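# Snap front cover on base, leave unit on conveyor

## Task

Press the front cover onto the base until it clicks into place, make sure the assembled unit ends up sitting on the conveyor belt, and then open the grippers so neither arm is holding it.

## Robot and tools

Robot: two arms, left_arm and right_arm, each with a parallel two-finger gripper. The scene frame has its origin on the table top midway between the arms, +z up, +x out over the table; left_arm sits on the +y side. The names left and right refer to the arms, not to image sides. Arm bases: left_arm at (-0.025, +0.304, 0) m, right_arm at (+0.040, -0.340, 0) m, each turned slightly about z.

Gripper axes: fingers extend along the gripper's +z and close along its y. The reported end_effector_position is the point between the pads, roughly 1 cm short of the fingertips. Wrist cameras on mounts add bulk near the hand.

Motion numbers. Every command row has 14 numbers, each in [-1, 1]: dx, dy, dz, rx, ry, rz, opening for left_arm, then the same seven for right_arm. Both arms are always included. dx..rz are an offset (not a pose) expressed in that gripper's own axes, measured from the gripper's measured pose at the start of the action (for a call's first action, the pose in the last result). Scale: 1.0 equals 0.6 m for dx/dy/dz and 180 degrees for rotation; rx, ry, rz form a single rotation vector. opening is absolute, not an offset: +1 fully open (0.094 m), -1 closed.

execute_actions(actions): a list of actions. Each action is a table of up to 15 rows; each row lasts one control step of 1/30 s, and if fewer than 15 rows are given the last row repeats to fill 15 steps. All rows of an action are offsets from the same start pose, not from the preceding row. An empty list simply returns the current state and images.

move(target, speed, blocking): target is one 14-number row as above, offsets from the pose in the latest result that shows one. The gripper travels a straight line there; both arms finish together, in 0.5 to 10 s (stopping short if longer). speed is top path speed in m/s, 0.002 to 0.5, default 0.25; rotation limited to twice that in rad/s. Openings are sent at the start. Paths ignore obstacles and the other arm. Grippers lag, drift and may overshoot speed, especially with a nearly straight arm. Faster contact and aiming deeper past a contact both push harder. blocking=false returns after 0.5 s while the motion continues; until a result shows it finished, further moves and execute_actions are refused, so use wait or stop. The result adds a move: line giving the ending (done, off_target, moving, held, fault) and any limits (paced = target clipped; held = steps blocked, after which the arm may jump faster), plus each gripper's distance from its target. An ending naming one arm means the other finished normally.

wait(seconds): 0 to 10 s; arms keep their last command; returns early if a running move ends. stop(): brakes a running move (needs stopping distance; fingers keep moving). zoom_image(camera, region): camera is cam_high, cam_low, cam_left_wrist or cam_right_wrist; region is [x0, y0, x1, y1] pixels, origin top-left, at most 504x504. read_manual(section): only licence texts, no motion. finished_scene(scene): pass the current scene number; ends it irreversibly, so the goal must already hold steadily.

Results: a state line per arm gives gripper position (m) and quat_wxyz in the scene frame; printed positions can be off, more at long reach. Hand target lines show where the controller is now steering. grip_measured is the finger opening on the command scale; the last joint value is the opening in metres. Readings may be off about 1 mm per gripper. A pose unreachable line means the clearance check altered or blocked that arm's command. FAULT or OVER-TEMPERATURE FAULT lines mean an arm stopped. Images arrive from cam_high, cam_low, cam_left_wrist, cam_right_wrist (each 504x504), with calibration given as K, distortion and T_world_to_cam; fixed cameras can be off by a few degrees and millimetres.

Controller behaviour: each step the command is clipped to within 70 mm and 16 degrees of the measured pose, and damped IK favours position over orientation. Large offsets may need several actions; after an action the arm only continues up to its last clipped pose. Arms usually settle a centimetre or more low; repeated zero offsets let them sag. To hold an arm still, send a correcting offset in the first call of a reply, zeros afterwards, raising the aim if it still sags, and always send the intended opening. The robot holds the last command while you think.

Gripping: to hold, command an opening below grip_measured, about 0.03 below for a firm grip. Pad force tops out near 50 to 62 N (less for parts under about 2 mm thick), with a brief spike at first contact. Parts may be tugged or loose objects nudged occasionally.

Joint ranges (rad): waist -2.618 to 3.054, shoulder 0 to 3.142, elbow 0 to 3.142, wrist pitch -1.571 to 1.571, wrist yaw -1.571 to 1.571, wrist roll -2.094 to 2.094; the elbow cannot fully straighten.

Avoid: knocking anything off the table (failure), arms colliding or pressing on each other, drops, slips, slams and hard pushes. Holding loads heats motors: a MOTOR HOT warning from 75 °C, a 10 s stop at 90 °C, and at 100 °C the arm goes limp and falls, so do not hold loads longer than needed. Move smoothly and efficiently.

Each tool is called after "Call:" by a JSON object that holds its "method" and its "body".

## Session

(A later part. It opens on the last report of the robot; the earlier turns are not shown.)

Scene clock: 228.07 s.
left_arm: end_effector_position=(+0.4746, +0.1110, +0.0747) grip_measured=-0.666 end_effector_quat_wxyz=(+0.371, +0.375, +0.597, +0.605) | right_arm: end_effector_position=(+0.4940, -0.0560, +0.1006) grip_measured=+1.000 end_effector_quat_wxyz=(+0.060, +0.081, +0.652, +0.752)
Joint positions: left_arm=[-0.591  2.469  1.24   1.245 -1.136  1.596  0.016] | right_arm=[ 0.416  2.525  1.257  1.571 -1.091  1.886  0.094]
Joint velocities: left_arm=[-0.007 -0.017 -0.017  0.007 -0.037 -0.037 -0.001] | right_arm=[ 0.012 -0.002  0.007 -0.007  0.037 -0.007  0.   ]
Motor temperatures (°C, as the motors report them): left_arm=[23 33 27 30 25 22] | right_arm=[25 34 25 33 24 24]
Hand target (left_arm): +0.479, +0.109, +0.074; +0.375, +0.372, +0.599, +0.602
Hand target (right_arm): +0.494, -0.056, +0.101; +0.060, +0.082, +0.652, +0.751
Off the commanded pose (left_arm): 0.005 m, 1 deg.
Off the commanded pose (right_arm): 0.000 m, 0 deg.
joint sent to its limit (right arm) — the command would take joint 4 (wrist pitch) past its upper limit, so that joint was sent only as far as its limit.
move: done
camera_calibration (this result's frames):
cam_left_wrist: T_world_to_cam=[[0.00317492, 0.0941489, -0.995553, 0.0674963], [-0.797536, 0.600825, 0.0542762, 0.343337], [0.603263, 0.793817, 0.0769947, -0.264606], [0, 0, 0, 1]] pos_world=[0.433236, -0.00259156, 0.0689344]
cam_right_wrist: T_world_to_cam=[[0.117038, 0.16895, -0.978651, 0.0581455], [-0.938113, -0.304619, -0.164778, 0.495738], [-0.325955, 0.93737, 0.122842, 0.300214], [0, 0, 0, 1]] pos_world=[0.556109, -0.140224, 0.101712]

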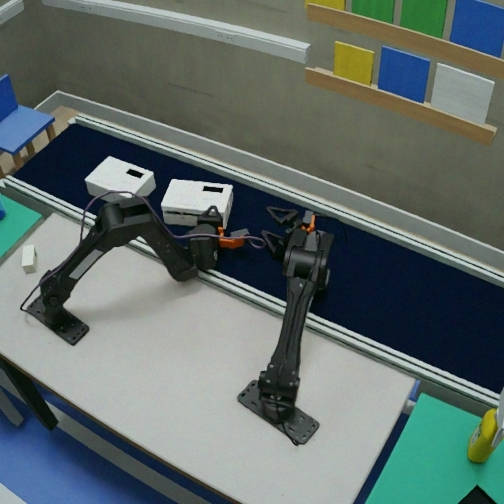

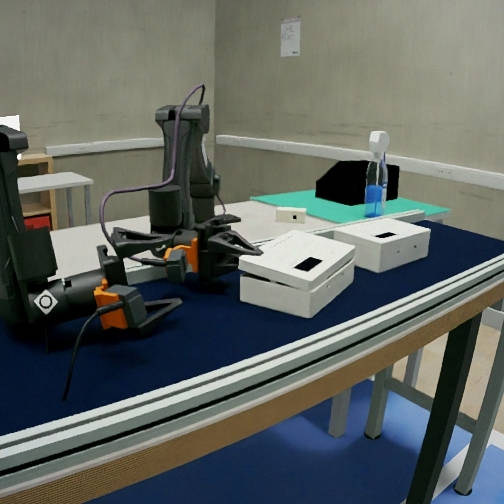

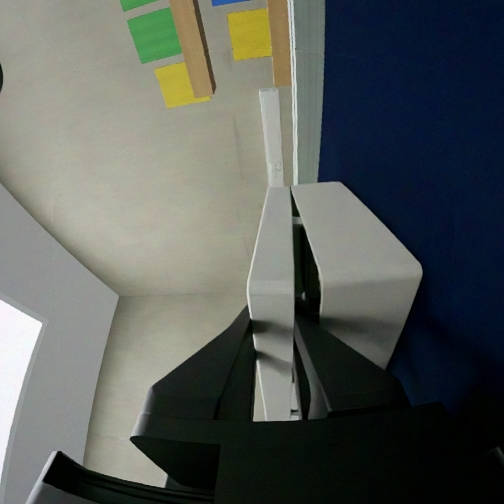

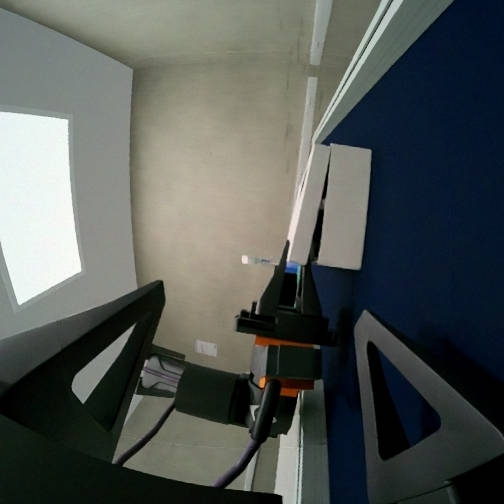

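Well seated. Release and withdraw.

Call:
{"method": "move", "body": {"target": [0,0.005,0,0,0,0,-0.4, 0,0,0,0,0,0,1], "speed": 0.03}}

Call:
{"method": "move", "body": {"target": [0,0.008,-0.08,0,0,0,-0.4, 0,0,0,0,0,0,1], "speed": 0.04}}

Call:
{"method": "zoom_image", "body": {"camera": "cam_low", "region": [180, 190, 380, 330]}}

Call:
{"method": "zoom_image", "body": {"camera": "cam_high", "region": [130, 140, 290, 260]}}

Scene clock: 228.97 s.
left_arm: end_effector_position=(+0.4746, +0.1110, +0.0755) grip_measured=-0.403 end_effector_quat_wxyz=(+0.373, +0.373, +0.597, +0.605) | right_arm: end_effector_position=(+0.4940, -0.0560, +0.1006) grip_measured=+1.000 end_effector_quat_wxyz=(+0.060, +0.081, +0.652, +0.752)
Joint positions: left_arm=[-0.591  2.469  1.24   1.25  -1.136  1.596  0.028] | right_arm=[ 0.416  2.525  1.257  1.571 -1.091  1.886  0.094]
Joint velocities: left_arm=[-0.002 -0.007 -0.002  0.022 -0.007 -0.022 -0.   ] | right_arm=[-0.022  0.012  0.007  0.022 -0.037  0.007  0.   ]
Motor temperatures (°C, as the motors report them): left_arm=[23 33 27 30 25 22] | right_arm=[25 34 25 33 24 24]
Hand target (left_arm): +0.475, +0.111, +0.078; +0.371, +0.375, +0.597, +0.605
Hand target (right_arm): +0.494, -0.056, +0.101; +0.060, +0.082, +0.652, +0.751
Off the commanded pose (left_arm): 0.002 m, 0 deg.
Off the commanded pose (right_arm): 0.000 m, 0 deg.
joint sent to its limit (right arm) — the command would take joint 4 (wrist pitch) past its upper limit, so that joint was sent only as far as its limit.
move: done
camera_calibration (this result's frames):
cam_left_wrist: T_world_to_cam=[[0.00749079, 0.0904797, -0.99587, 0.0666516], [-0.797757, 0.601017, 0.0486047, 0.343794], [0.602932, 0.794099, 0.0766829, -0.264517], [0, 0, 0, 1]] pos_world=[0.43325, -0.00260391, 0.0699503]
cam_right_wrist: T_world_to_cam=[[0.117038, 0.16895, -0.978651, 0.0581455], [-0.938113, -0.304619, -0.164778, 0.495738], [-0.325955, 0.93737, 0.122842, 0.300214], [0, 0, 0, 1]] pos_world=[0.556109, -0.140224, 0.101712]

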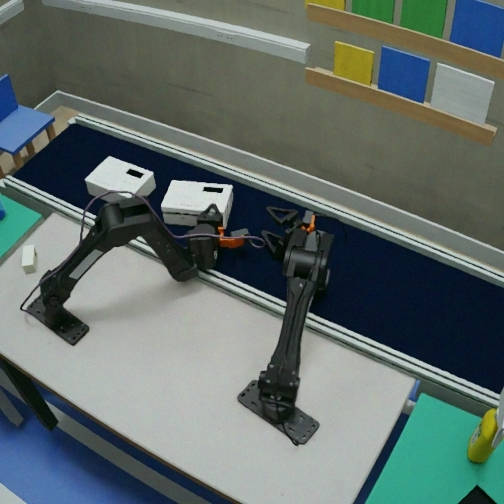

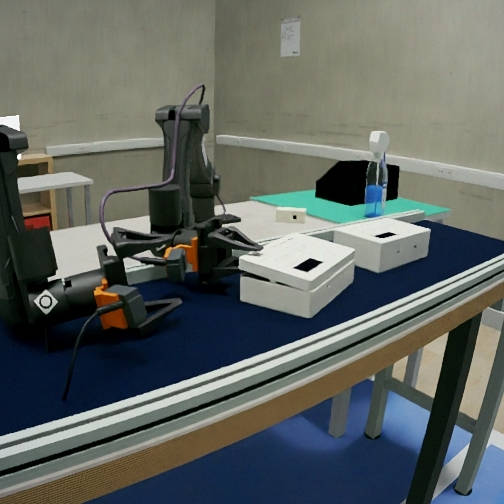

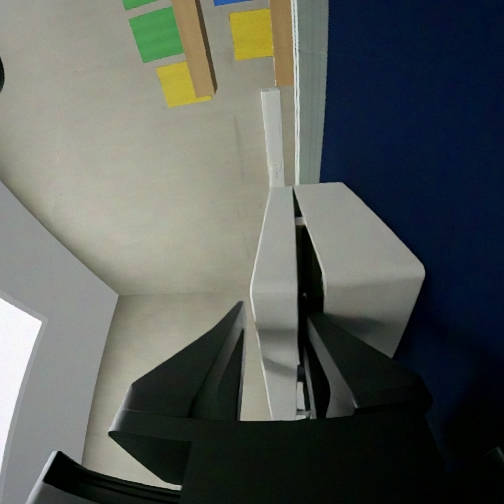

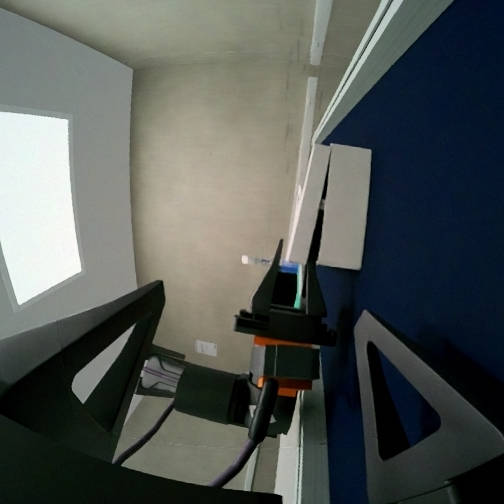

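Scene clock: 230.47 s.
left_arm: end_effector_position=(+0.4369, +0.0882, +0.0738) grip_measured=-0.403 end_effector_quat_wxyz=(+0.369, +0.382, +0.594, +0.605) | right_arm: end_effector_position=(+0.4940, -0.0560, +0.1006) grip_measured=+1.000 end_effector_quat_wxyz=(+0.060, +0.081, +0.652, +0.752)
Joint positions: left_arm=[-0.688  2.438  1.165  1.28  -1.225  1.602  0.028] | right_arm=[ 0.416  2.525  1.257  1.571 -1.091  1.886  0.094]
Joint velocities: left_arm=[-0.007  0.012 -0.007  0.007 -0.022 -0.007 -0.   ] | right_arm=[ 0.002 -0.002 -0.002  0.007  0.051  0.007  0.   ]
Motor temperatures (°C, as the motors report them): left_arm=[23 33 27 30 25 22] | right_arm=[25 34 25 33 24 24]
Hand target (left_arm): +0.432, +0.089, +0.080; +0.373, +0.373, +0.597, +0.604
Hand target (right_arm): +0.494, -0.056, +0.101; +0.060, +0.082, +0.652, +0.751
Off the commanded pose (left_arm): 0.008 m, 1 deg.
Off the commanded pose (right_arm): 0.000 m, 0 deg.
joint sent to its limit (right arm) — the command would take joint 4 (wrist pitch) past its upper limit, so that joint was sent only as far as its limit.
move: done
camera_calibration (this result's frames):
cam_left_wrist: T_world_to_cam=[[-0.00548146, 0.104017, -0.99456, 0.071691], [-0.792133, 0.60657, 0.0678044, 0.323155], [0.610324, 0.788196, 0.0790703, -0.226473], [0, 0, 0, 1]] pos_world=[0.394597, -0.0249679, 0.0672971]
cam_right_wrist: T_world_to_cam=[[0.117038, 0.16895, -0.978651, 0.0581455], [-0.938113, -0.304619, -0.164778, 0.495738], [-0.325955, 0.93737, 0.122842, 0.300214], [0, 0, 0, 1]] pos_world=[0.556109, -0.140224, 0.101712]

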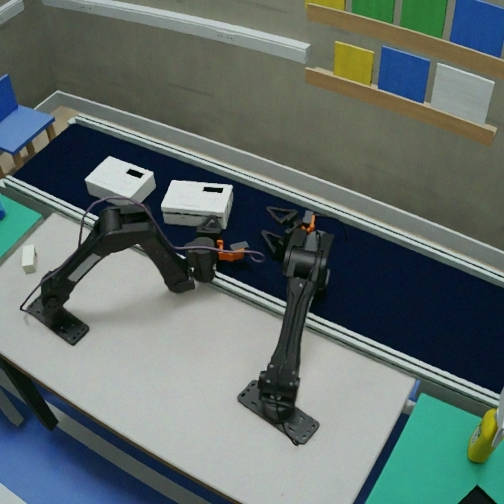

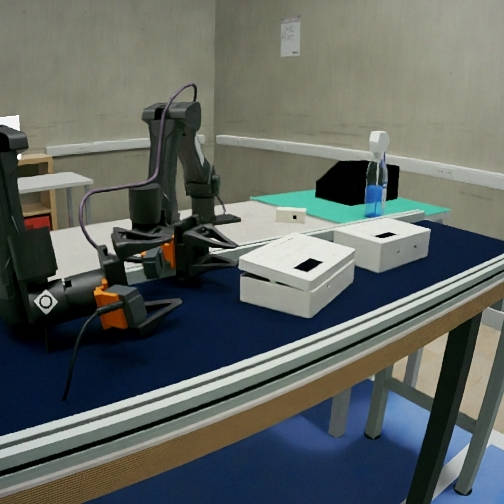

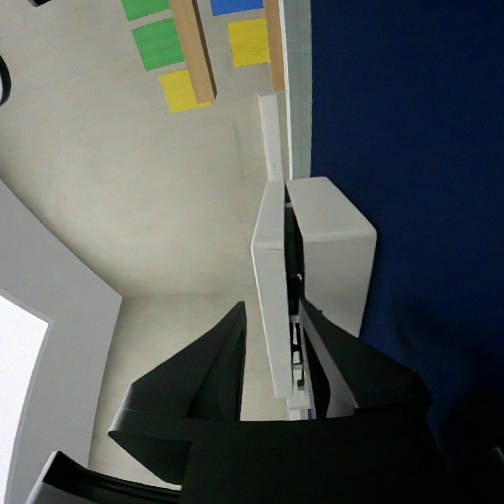

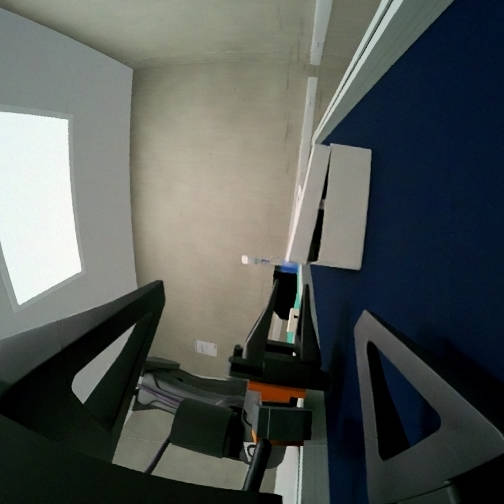

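Region (180, 190, 380, 330) of cam_low's 504x504 image, scaled by 2.520, with more detail than that image has; it fills the top 353 rows of this view, and the rest is white.

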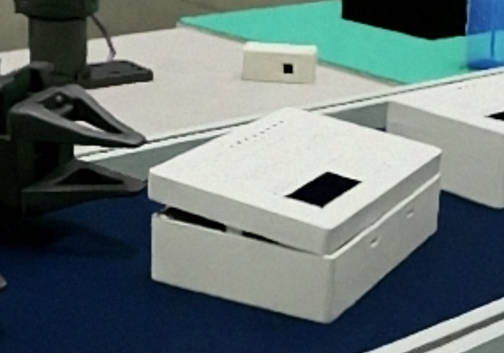

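Region (130, 140, 290, 260) of cam_high's 504x504 image, scaled by 3.150, with more detail than that image has; it fills the top 378 rows of this view, and the rest is white.

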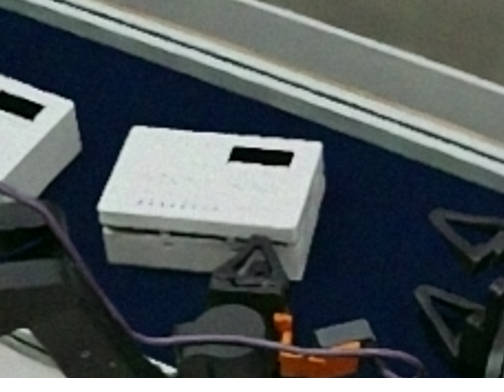

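Call:
{"method": "move", "body": {"target": [0,0.085,0,0.12,0,0,-1, 0,0,0,0,0,0,1], "speed": 0.1}}

Call:
{"method": "move", "body": {"target": [0.065,0.055,0.13,0,0,0,-1, 0,0,0,0,0,0,1], "speed": 0.1}}

Scene clock: 233.17 s.
left_arm: end_effector_position=(+0.4340, +0.0836, +0.1135) grip_measured=-0.996 end_effector_quat_wxyz=(+0.281, +0.455, +0.693, +0.484) | right_arm: end_effector_position=(+0.4940, -0.0560, +0.1006) grip_measured=+1.000 end_effector_quat_wxyz=(+0.060, +0.081, +0.652, +0.752)
Joint positions: left_arm=[-0.674  2.115  1.42  -0.173 -1.06   0.825  0.   ] | right_arm=[ 0.416  2.525  1.257  1.571 -1.091  1.886  0.094]
Joint velocities: left_arm=[-0.012 -0.012 -0.007 -0.037 -0.037  0.037 -0.   ] | right_arm=[-0.012 -0.002  0.007 -0.022  0.051  0.037  0.   ]
Motor temperatures (°C, as the motors report them): left_arm=[23 33 27 30 25 22] | right_arm=[25 34 25 33 24 24]
Hand target (left_arm): +0.438, +0.086, +0.123; +0.288, +0.443, +0.701, +0.479
Hand target (right_arm): +0.494, -0.056, +0.101; +0.060, +0.082, +0.652, +0.751
Off the commanded pose (left_arm): 0.012 m, 2 deg.
Off the commanded pose (right_arm): 0.000 m, 0 deg.
joint sent to its limit (right arm) — the command would take joint 4 (wrist pitch) past its upper limit, so that joint was sent only as far as its limit.
move: off_target (left_arm)
camera_calibration (this result's frames):
cam_left_wrist: T_world_to_cam=[[-0.356169, -0.0368157, -0.933696, 0.268638], [-0.737011, 0.625325, 0.256485, 0.27406], [0.57442, 0.779496, -0.249855, -0.170485], [0, 0, 0, 1]] pos_world=[0.395596, -0.0285936, 0.137938]
cam_right_wrist: T_world_to_cam=[[0.117038, 0.16895, -0.978651, 0.0581455], [-0.938113, -0.304619, -0.164778, 0.495738], [-0.325955, 0.93737, 0.122842, 0.300214], [0, 0, 0, 1]] pos_world=[0.556109, -0.140224, 0.101712]

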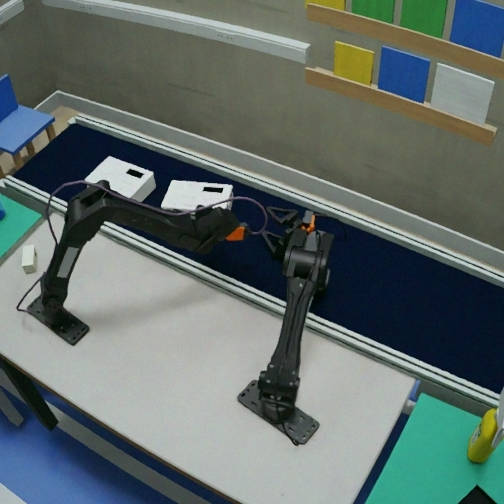

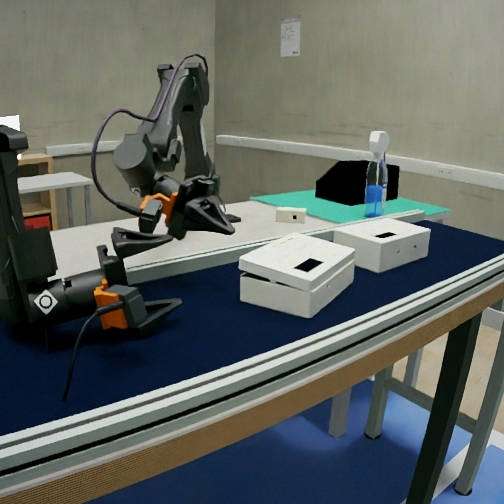

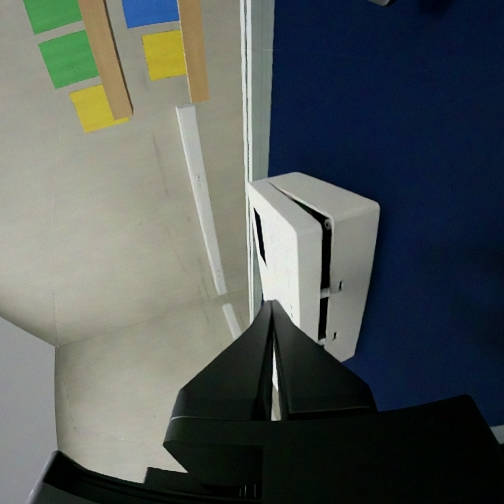

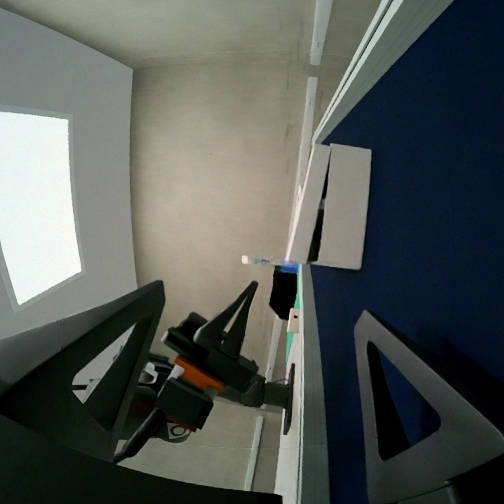

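Scene clock: 234.60 s.
left_arm: end_effector_position=(+0.4943, +0.1549, +0.1165) grip_measured=-0.996 end_effector_quat_wxyz=(+0.276, +0.456, +0.691, +0.488) | right_arm: end_effector_position=(+0.4940, -0.0560, +0.1006) grip_measured=+1.000 end_effector_quat_wxyz=(+0.060, +0.081, +0.652, +0.752)
Joint positions: left_arm=[-0.459  2.115  1.382  0.081 -0.911  1.097  0.   ] | right_arm=[ 0.416  2.525  1.257  1.571 -1.091  1.886  0.094]
Joint velocities: left_arm=[ 0.017  0.007 -0.002 -0.022 -0.007 -0.007 -0.   ] | right_arm=[ 0.007  0.007 -0.022 -0.022 -0.051 -0.007  0.   ]
Motor temperatures (°C, as the motors report them): left_arm=[23 33 27 30 25 22] | right_arm=[25 34 25 33 24 24]
Hand target (left_arm): +0.494, +0.155, +0.119; +0.282, +0.455, +0.692, +0.485
Hand target (right_arm): +0.494, -0.056, +0.101; +0.060, +0.082, +0.652, +0.751
Off the commanded pose (left_arm): 0.001 m, 1 deg.
Off the commanded pose (right_arm): 0.000 m, 0 deg.
joint sent to its limit (right arm) — the command would take joint 4 (wrist pitch) past its upper limit, so that joint was sent only as far as its limit.
move: done
camera_calibration (this result's frames):
cam_left_wrist: T_world_to_cam=[[-0.359713, -0.0269187, -0.932674, 0.295634], [-0.738631, 0.618974, 0.26701, 0.273687], [0.570114, 0.78495, -0.242536, -0.259574], [0, 0, 0, 1]] pos_world=[0.456484, 0.0423061, 0.139697]
cam_right_wrist: T_world_to_cam=[[0.117038, 0.16895, -0.978651, 0.0581455], [-0.938113, -0.304619, -0.164778, 0.495738], [-0.325955, 0.93737, 0.122842, 0.300214], [0, 0, 0, 1]] pos_world=[0.556109, -0.140224, 0.101712]

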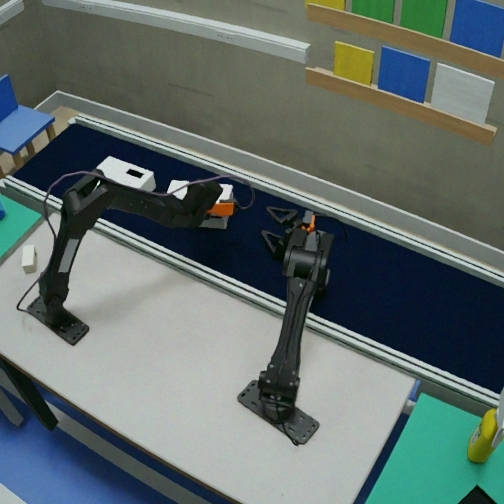

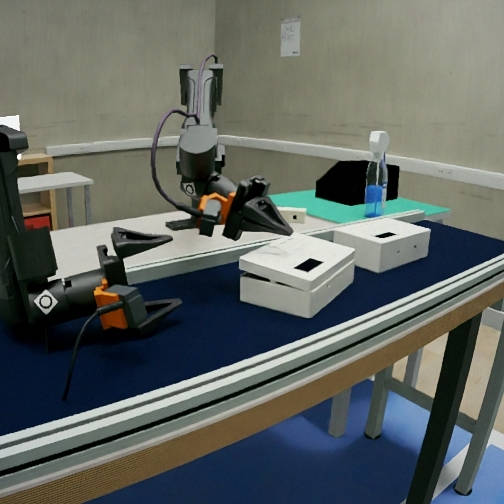

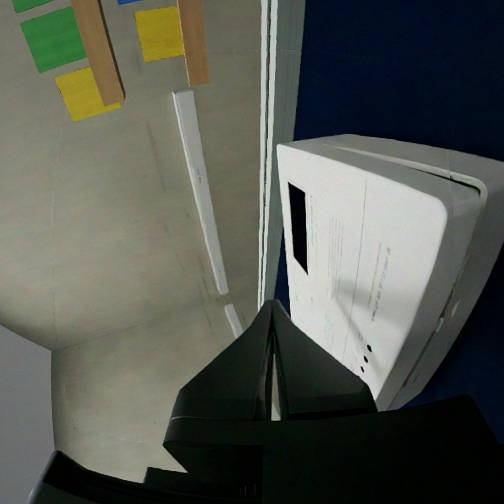

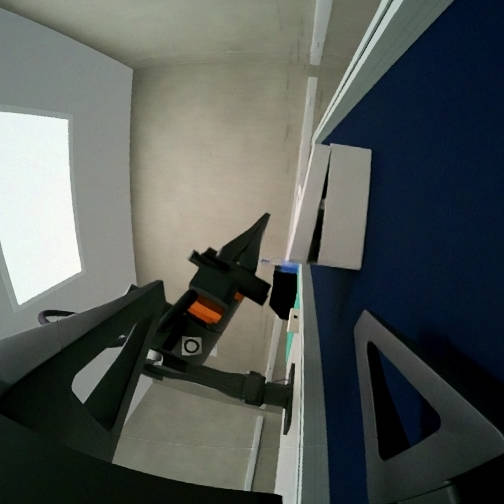

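Call:
{"method": "move", "body": {"target": [0,-0.07,0.028,0,0,0,-1, 0,0,0,0,0,0,1], "speed": 0.04}}

Call:
{"method": "zoom_image", "body": {"camera": "cam_low", "region": [180, 190, 380, 330]}}

Scene clock: 236.17 s.
left_arm: end_effector_position=(+0.4950, +0.1545, +0.0846) grip_measured=-0.997 end_effector_quat_wxyz=(+0.287, +0.449, +0.691, +0.489) | right_arm: end_effector_position=(+0.4940, -0.0560, +0.1006) grip_measured=+1.000 end_effector_quat_wxyz=(+0.060, +0.081, +0.652, +0.752)
Joint positions: left_arm=[-0.459  2.179  1.323  0.234 -0.911  1.1    0.   ] | right_arm=[ 0.416  2.525  1.257  1.571 -1.091  1.886  0.094]
Joint velocities: left_arm=[-0.002  0.007  0.012 -0.007  0.007 -0.066  0.001] | right_arm=[-0.017 -0.027 -0.007  0.007 -0.007 -0.051  0.   ]
Motor temperatures (°C, as the motors report them): left_arm=[23 33 27 30 25 22] | right_arm=[25 34 25 33 24 24]
Hand target (left_arm): +0.492, +0.158, +0.072; +0.276, +0.456, +0.692, +0.488
Hand target (right_arm): +0.494, -0.056, +0.101; +0.060, +0.082, +0.652, +0.751
Off the commanded pose (left_arm): 0.014 m, 1 deg.
Off the commanded pose (right_arm): 0.000 m, 0 deg.
joint sent to its limit (right arm) — the command would take joint 4 (wrist pitch) past its upper limit, so that joint was sent only as far as its limit.
move: off_target (left_arm)
camera_calibration (this result's frames):
cam_left_wrist: T_world_to_cam=[[-0.338216, -0.037774, -0.94031, 0.257839], [-0.743987, 0.622602, 0.242591, 0.287133], [0.576275, 0.781627, -0.238677, -0.270275], [0, 0, 0, 1]] pos_world=[0.456582, 0.042224, 0.108285]
cam_right_wrist: T_world_to_cam=[[0.117038, 0.16895, -0.978651, 0.0581455], [-0.938113, -0.304619, -0.164778, 0.495738], [-0.325955, 0.93737, 0.122842, 0.300214], [0, 0, 0, 1]] pos_world=[0.556109, -0.140224, 0.101712]

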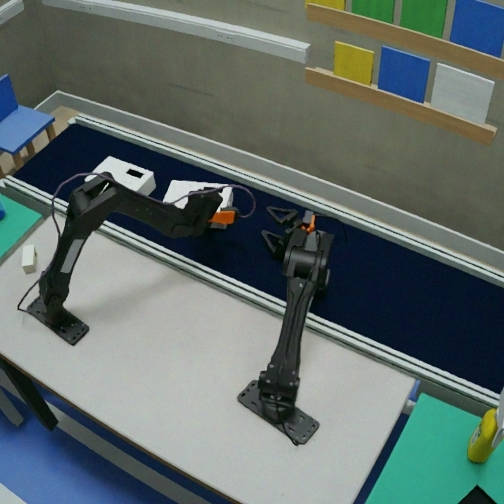

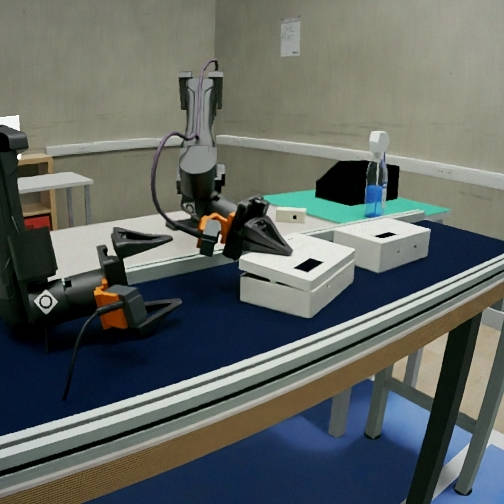

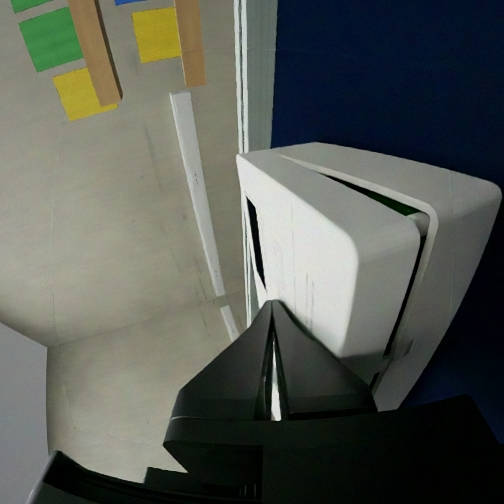

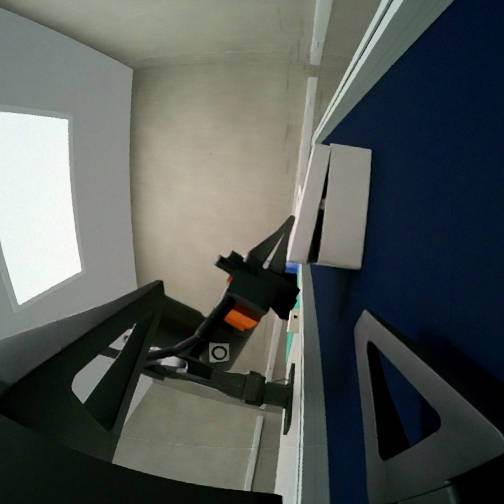

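Region (180, 190, 380, 330) of cam_low's 504x504 image, scaled by 2.520, with more detail than that image has; it fills the top 353 rows of this view, and the rest is white.

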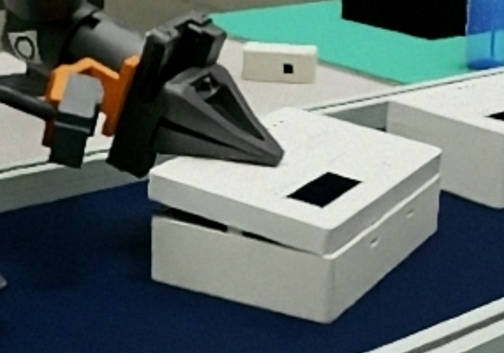

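Press harder.

Call:
{"method": "move", "body": {"target": [0,-0.06,0.03,0,0,0,-1, 0,0,0,0,0,0,1], "speed": 0.04}}

Call:
{"method": "zoom_image", "body": {"camera": "cam_low", "region": [180, 190, 380, 330]}}

Scene clock: 237.50 s.
left_arm: end_effector_position=(+0.5057, +0.1490, +0.0856) grip_measured=-0.997 end_effector_quat_wxyz=(+0.328, +0.420, +0.687, +0.495) | right_arm: end_effector_position=(+0.4940, -0.0560, +0.1006) grip_measured=+1.000 end_effector_quat_wxyz=(+0.060, +0.081, +0.652, +0.752)
Joint positions: left_arm=[-0.459  2.223  1.317  0.398 -0.919  1.118  0.   ] | right_arm=[ 0.416  2.525  1.257  1.571 -1.091  1.886  0.094]
Joint velocities: left_arm=[-0.002  0.002 -0.022  0.051 -0.051 -0.051 -0.   ] | right_arm=[-0.007 -0.017  0.007  0.022 -0.007 -0.066  0.   ]
Motor temperatures (°C, as the motors report them): left_arm=[23 33 27 30 25 22] | right_arm=[25 34 25 33 24 24]
Hand target (left_arm): +0.496, +0.159, +0.046; +0.287, +0.448, +0.691, +0.489
Hand target (right_arm): +0.494, -0.056, +0.101; +0.060, +0.082, +0.652, +0.751
Off the commanded pose (left_arm): 0.043 m, 6 deg.
Off the commanded pose (right_arm): 0.000 m, 0 deg.
joint sent to its limit (right arm) — the command would take joint 4 (wrist pitch) past its upper limit, so that joint was sent only as far as its limit.
move: off_target (left_arm)
camera_calibration (this result's frames):
cam_left_wrist: T_world_to_cam=[[-0.249645, -0.0768389, -0.965284, 0.225393], [-0.762253, 0.630375, 0.146957, 0.314576], [0.597199, 0.772478, -0.215941, -0.283015], [0, 0, 0, 1]] pos_world=[0.465071, 0.0376416, 0.110224]
cam_right_wrist: T_world_to_cam=[[0.117038, 0.16895, -0.978651, 0.0581455], [-0.938113, -0.304619, -0.164778, 0.495738], [-0.325955, 0.93737, 0.122842, 0.300214], [0, 0, 0, 1]] pos_world=[0.556109, -0.140224, 0.101712]

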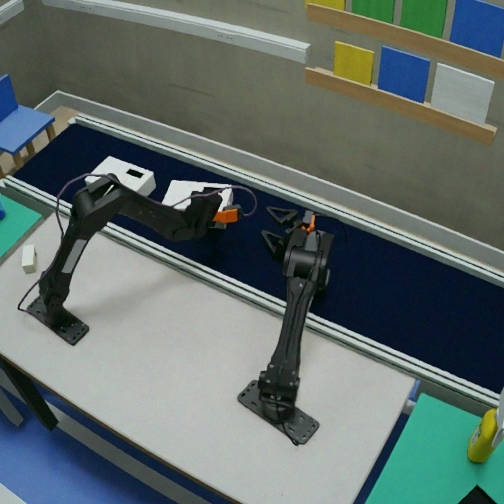

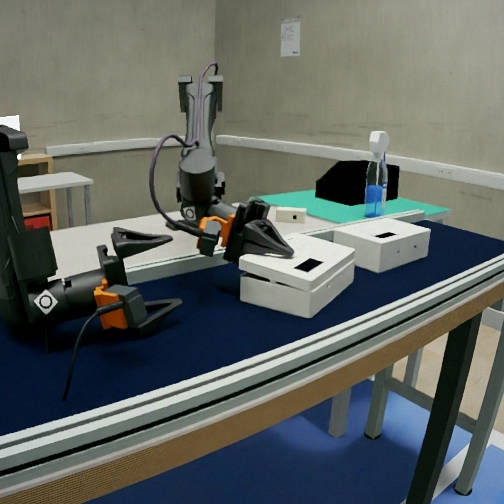

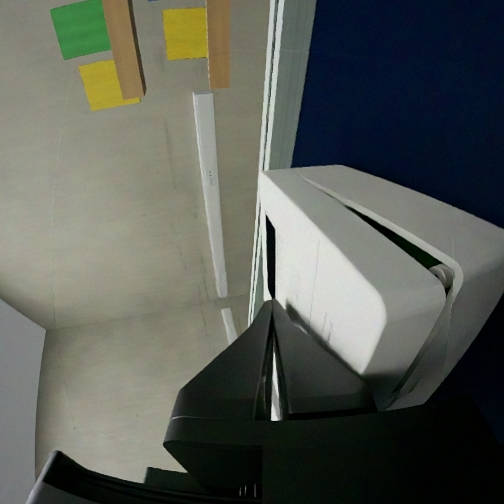

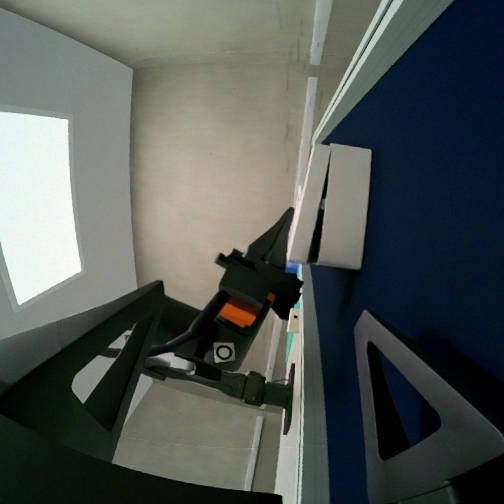

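Region (180, 190, 380, 330) of cam_low's 504x504 image, scaled by 2.520, with more detail than that image has; it fills the top 353 rows of this view, and the rest is white.

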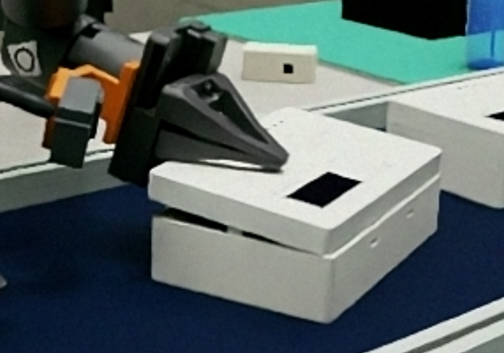

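Call:
{"method": "move", "body": {"target": [0.05,0.1,-0.1,0,0,0,-1, 0,0,0,0,0,0,1], "speed": 0.1}}

Call:
{"method": "zoom_image", "body": {"camera": "cam_high", "region": [130, 140, 290, 260]}}

Scene clock: 239.13 s.
left_arm: end_effector_position=(+0.4634, +0.1588, +0.1620) grip_measured=-0.997 end_effector_quat_wxyz=(+0.333, +0.421, +0.684, +0.494) | right_arm: end_effector_position=(+0.4940, -0.0560, +0.1006) grip_measured=+1.000 end_effector_quat_wxyz=(+0.060, +0.081, +0.652, +0.752)
Joint positions: left_arm=[-0.491  1.929  1.205  0.211 -0.938  1.101  0.   ] | right_arm=[ 0.416  2.525  1.257  1.571 -1.091  1.886  0.094]
Joint velocities: left_arm=[-0.007 -0.007  0.017  0.007 -0.007 -0.066  0.   ] | right_arm=[ 0.007 -0.017 -0.002  0.022 -0.007  0.051  0.   ]
Motor temperatures (°C, as the motors report them): left_arm=[23 33 27 30 25 22] | right_arm=[25 34 25 33 24 24]
Hand target (left_arm): +0.457, +0.159, +0.160; +0.327, +0.420, +0.687, +0.495
Hand target (right_arm): +0.494, -0.056, +0.101; +0.060, +0.082, +0.652, +0.751
Off the commanded pose (left_arm): 0.008 m, 1 deg.
Off the commanded pose (right_arm): 0.000 m, 0 deg.
joint sent to its limit (right arm) — the command would take joint 4 (wrist pitch) past its upper limit, so that joint was sent only as far as its limit.
move: done
camera_calibration (this result's frames):
cam_left_wrist: T_world_to_cam=[[-0.243831, -0.0778541, -0.966688, 0.286993], [-0.75682, 0.638571, 0.139467, 0.262294], [0.606441, 0.765615, -0.214625, -0.252248], [0, 0, 0, 1]] pos_world=[0.421461, 0.047975, 0.186713]
cam_right_wrist: T_world_to_cam=[[0.117038, 0.16895, -0.978651, 0.0581455], [-0.938113, -0.304619, -0.164778, 0.495738], [-0.325955, 0.93737, 0.122842, 0.300214], [0, 0, 0, 1]] pos_world=[0.556109, -0.140224, 0.101712]

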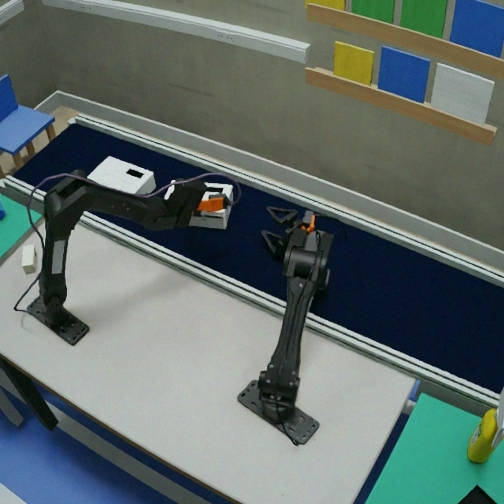

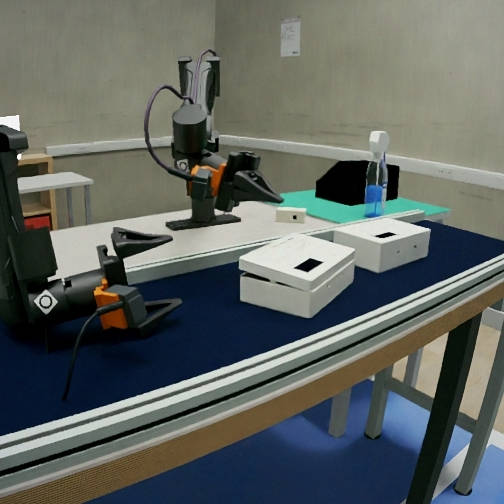

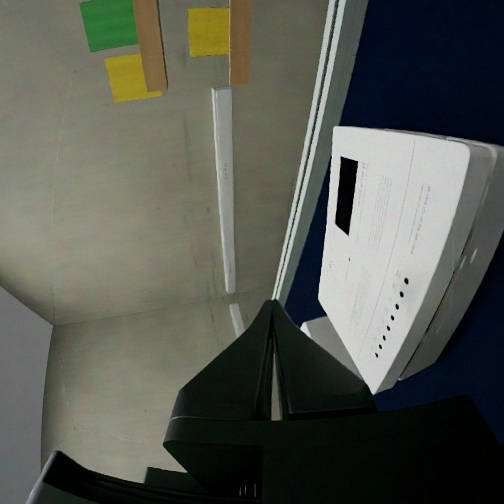

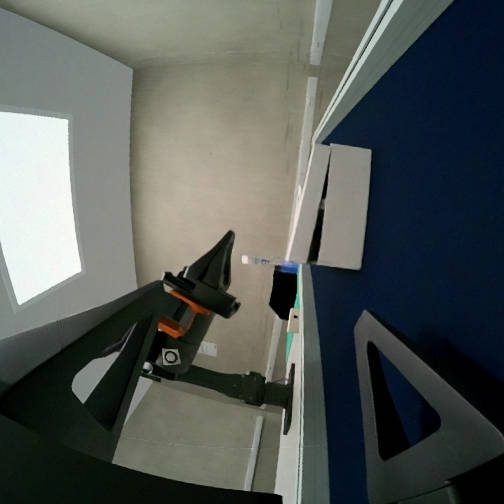

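Region (130, 140, 290, 260) of cam_high's 504x504 image, scaled by 3.150, with more detail than that image has; it fills the top 378 rows of this view, and the rest is white.

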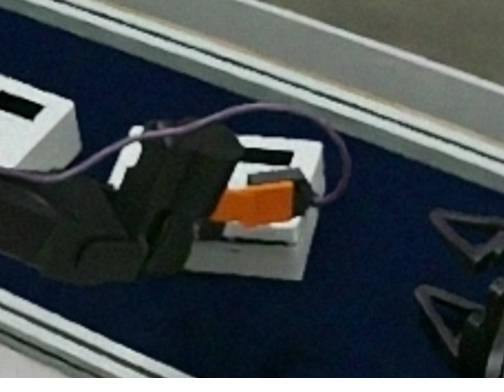

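Call:
{"method": "move", "body": {"target": [0.062,-0.145,-0.044,-0.09,-0.14,0,-1, 0,0,0,0,0,0,1], "speed": 0.1}}

Call:
{"method": "zoom_image", "body": {"camera": "cam_high", "region": [130, 140, 290, 260]}}

Scene clock: 242.40 s.
left_arm: end_effector_position=(+0.4029, +0.1650, +0.0925) grip_measured=-0.997 end_effector_quat_wxyz=(+0.517, +0.475, +0.530, +0.475) | right_arm: end_effector_position=(+0.4940, -0.0560, +0.1006) grip_measured=+1.000 end_effector_quat_wxyz=(+0.060, +0.081, +0.652, +0.752)
Joint positions: left_arm=[-0.432  2.133  0.546  1.571 -0.529  1.466  0.   ] | right_arm=[ 0.416  2.525  1.257  1.571 -1.091  1.886  0.094]
Joint velocities: left_arm=[-0.012 -0.002  0.002  0.022  0.037 -0.022 -0.001] | right_arm=[ 0.012  0.002  0.007 -0.037 -0.066 -0.051  0.   ]
Motor temperatures (°C, as the motors report them): left_arm=[23 33 27 30 25 22] | right_arm=[25 34 25 33 24 24]
Hand target (left_arm): +0.401, +0.169, +0.088; +0.515, +0.479, +0.531, +0.472
Hand target (right_arm): +0.494, -0.056, +0.101; +0.060, +0.082, +0.652, +0.751
Off the commanded pose (left_arm): 0.008 m, 2 deg.
Off the commanded pose (right_arm): 0.000 m, 0 deg.
joint sent to its limit (left arm) — the command would take joint 4 (wrist pitch) past its upper limit, so that joint was sent only as far as its limit.
joint sent to its limit (right arm) — the command would take joint 4 (wrist pitch) past its upper limit, so that joint was sent only as far as its limit.
move: done
camera_calibration (this result's frames):
cam_left_wrist: T_world_to_cam=[[0.0244299, -0.024011, -0.999413, 0.0916539], [-0.459178, 0.887747, -0.0325525, 0.0771395], [0.888008, 0.459704, 0.0106623, -0.319018], [0, 0, 0, 1]] pos_world=[0.316473, 0.0803744, 0.0975127]
cam_right_wrist: T_world_to_cam=[[0.117038, 0.16895, -0.978651, 0.0581455], [-0.938113, -0.304619, -0.164778, 0.495738], [-0.325955, 0.93737, 0.122842, 0.300214], [0, 0, 0, 1]] pos_world=[0.556109, -0.140224, 0.101712]

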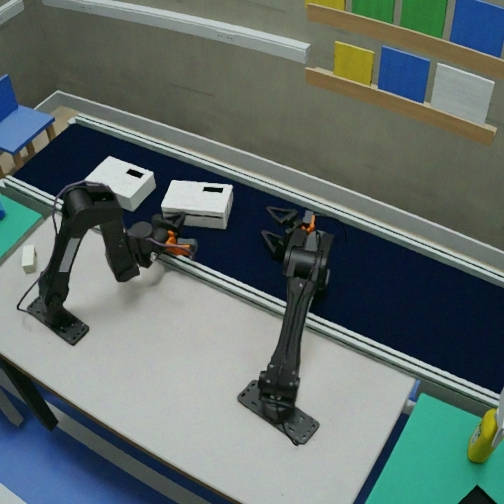

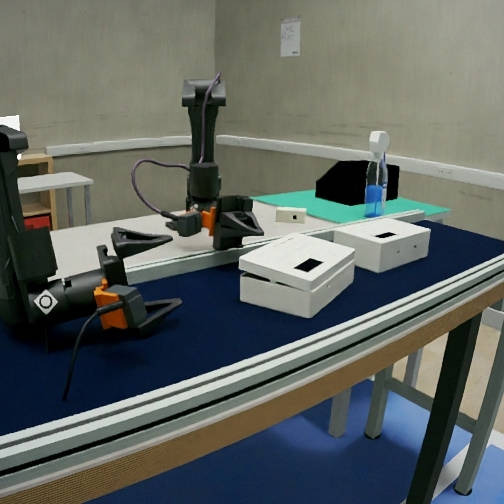

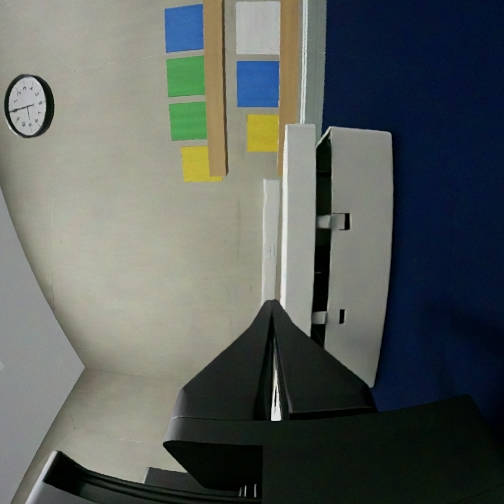

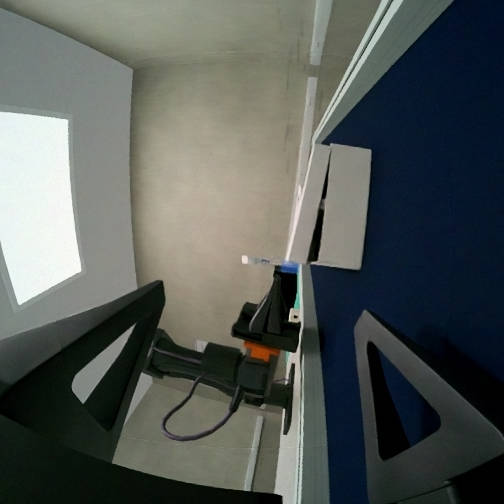

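Region (130, 140, 290, 260) of cam_high's 504x504 image, scaled by 3.150, with more detail than that image has; it fills the top 378 rows of this view, and the rest is white.

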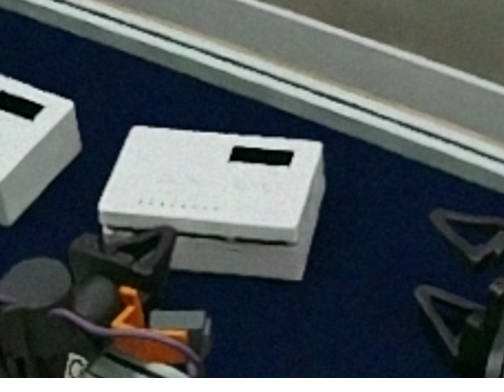

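Call:
{"method": "zoom_image", "body": {"camera": "cam_left_wrist", "region": [250, 110, 410, 390]}}

Region (250, 110, 410, 390) of cam_left_wrist's 504x504 image, scaled by 1.800, with more detail than that image has; it fills the left 288 columns of this view, and the rest is white.

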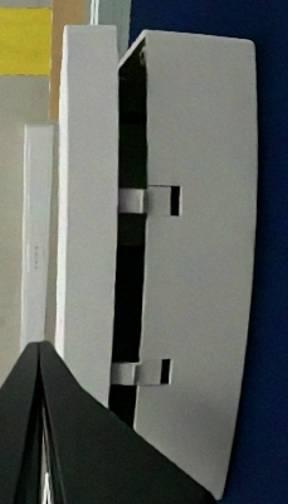

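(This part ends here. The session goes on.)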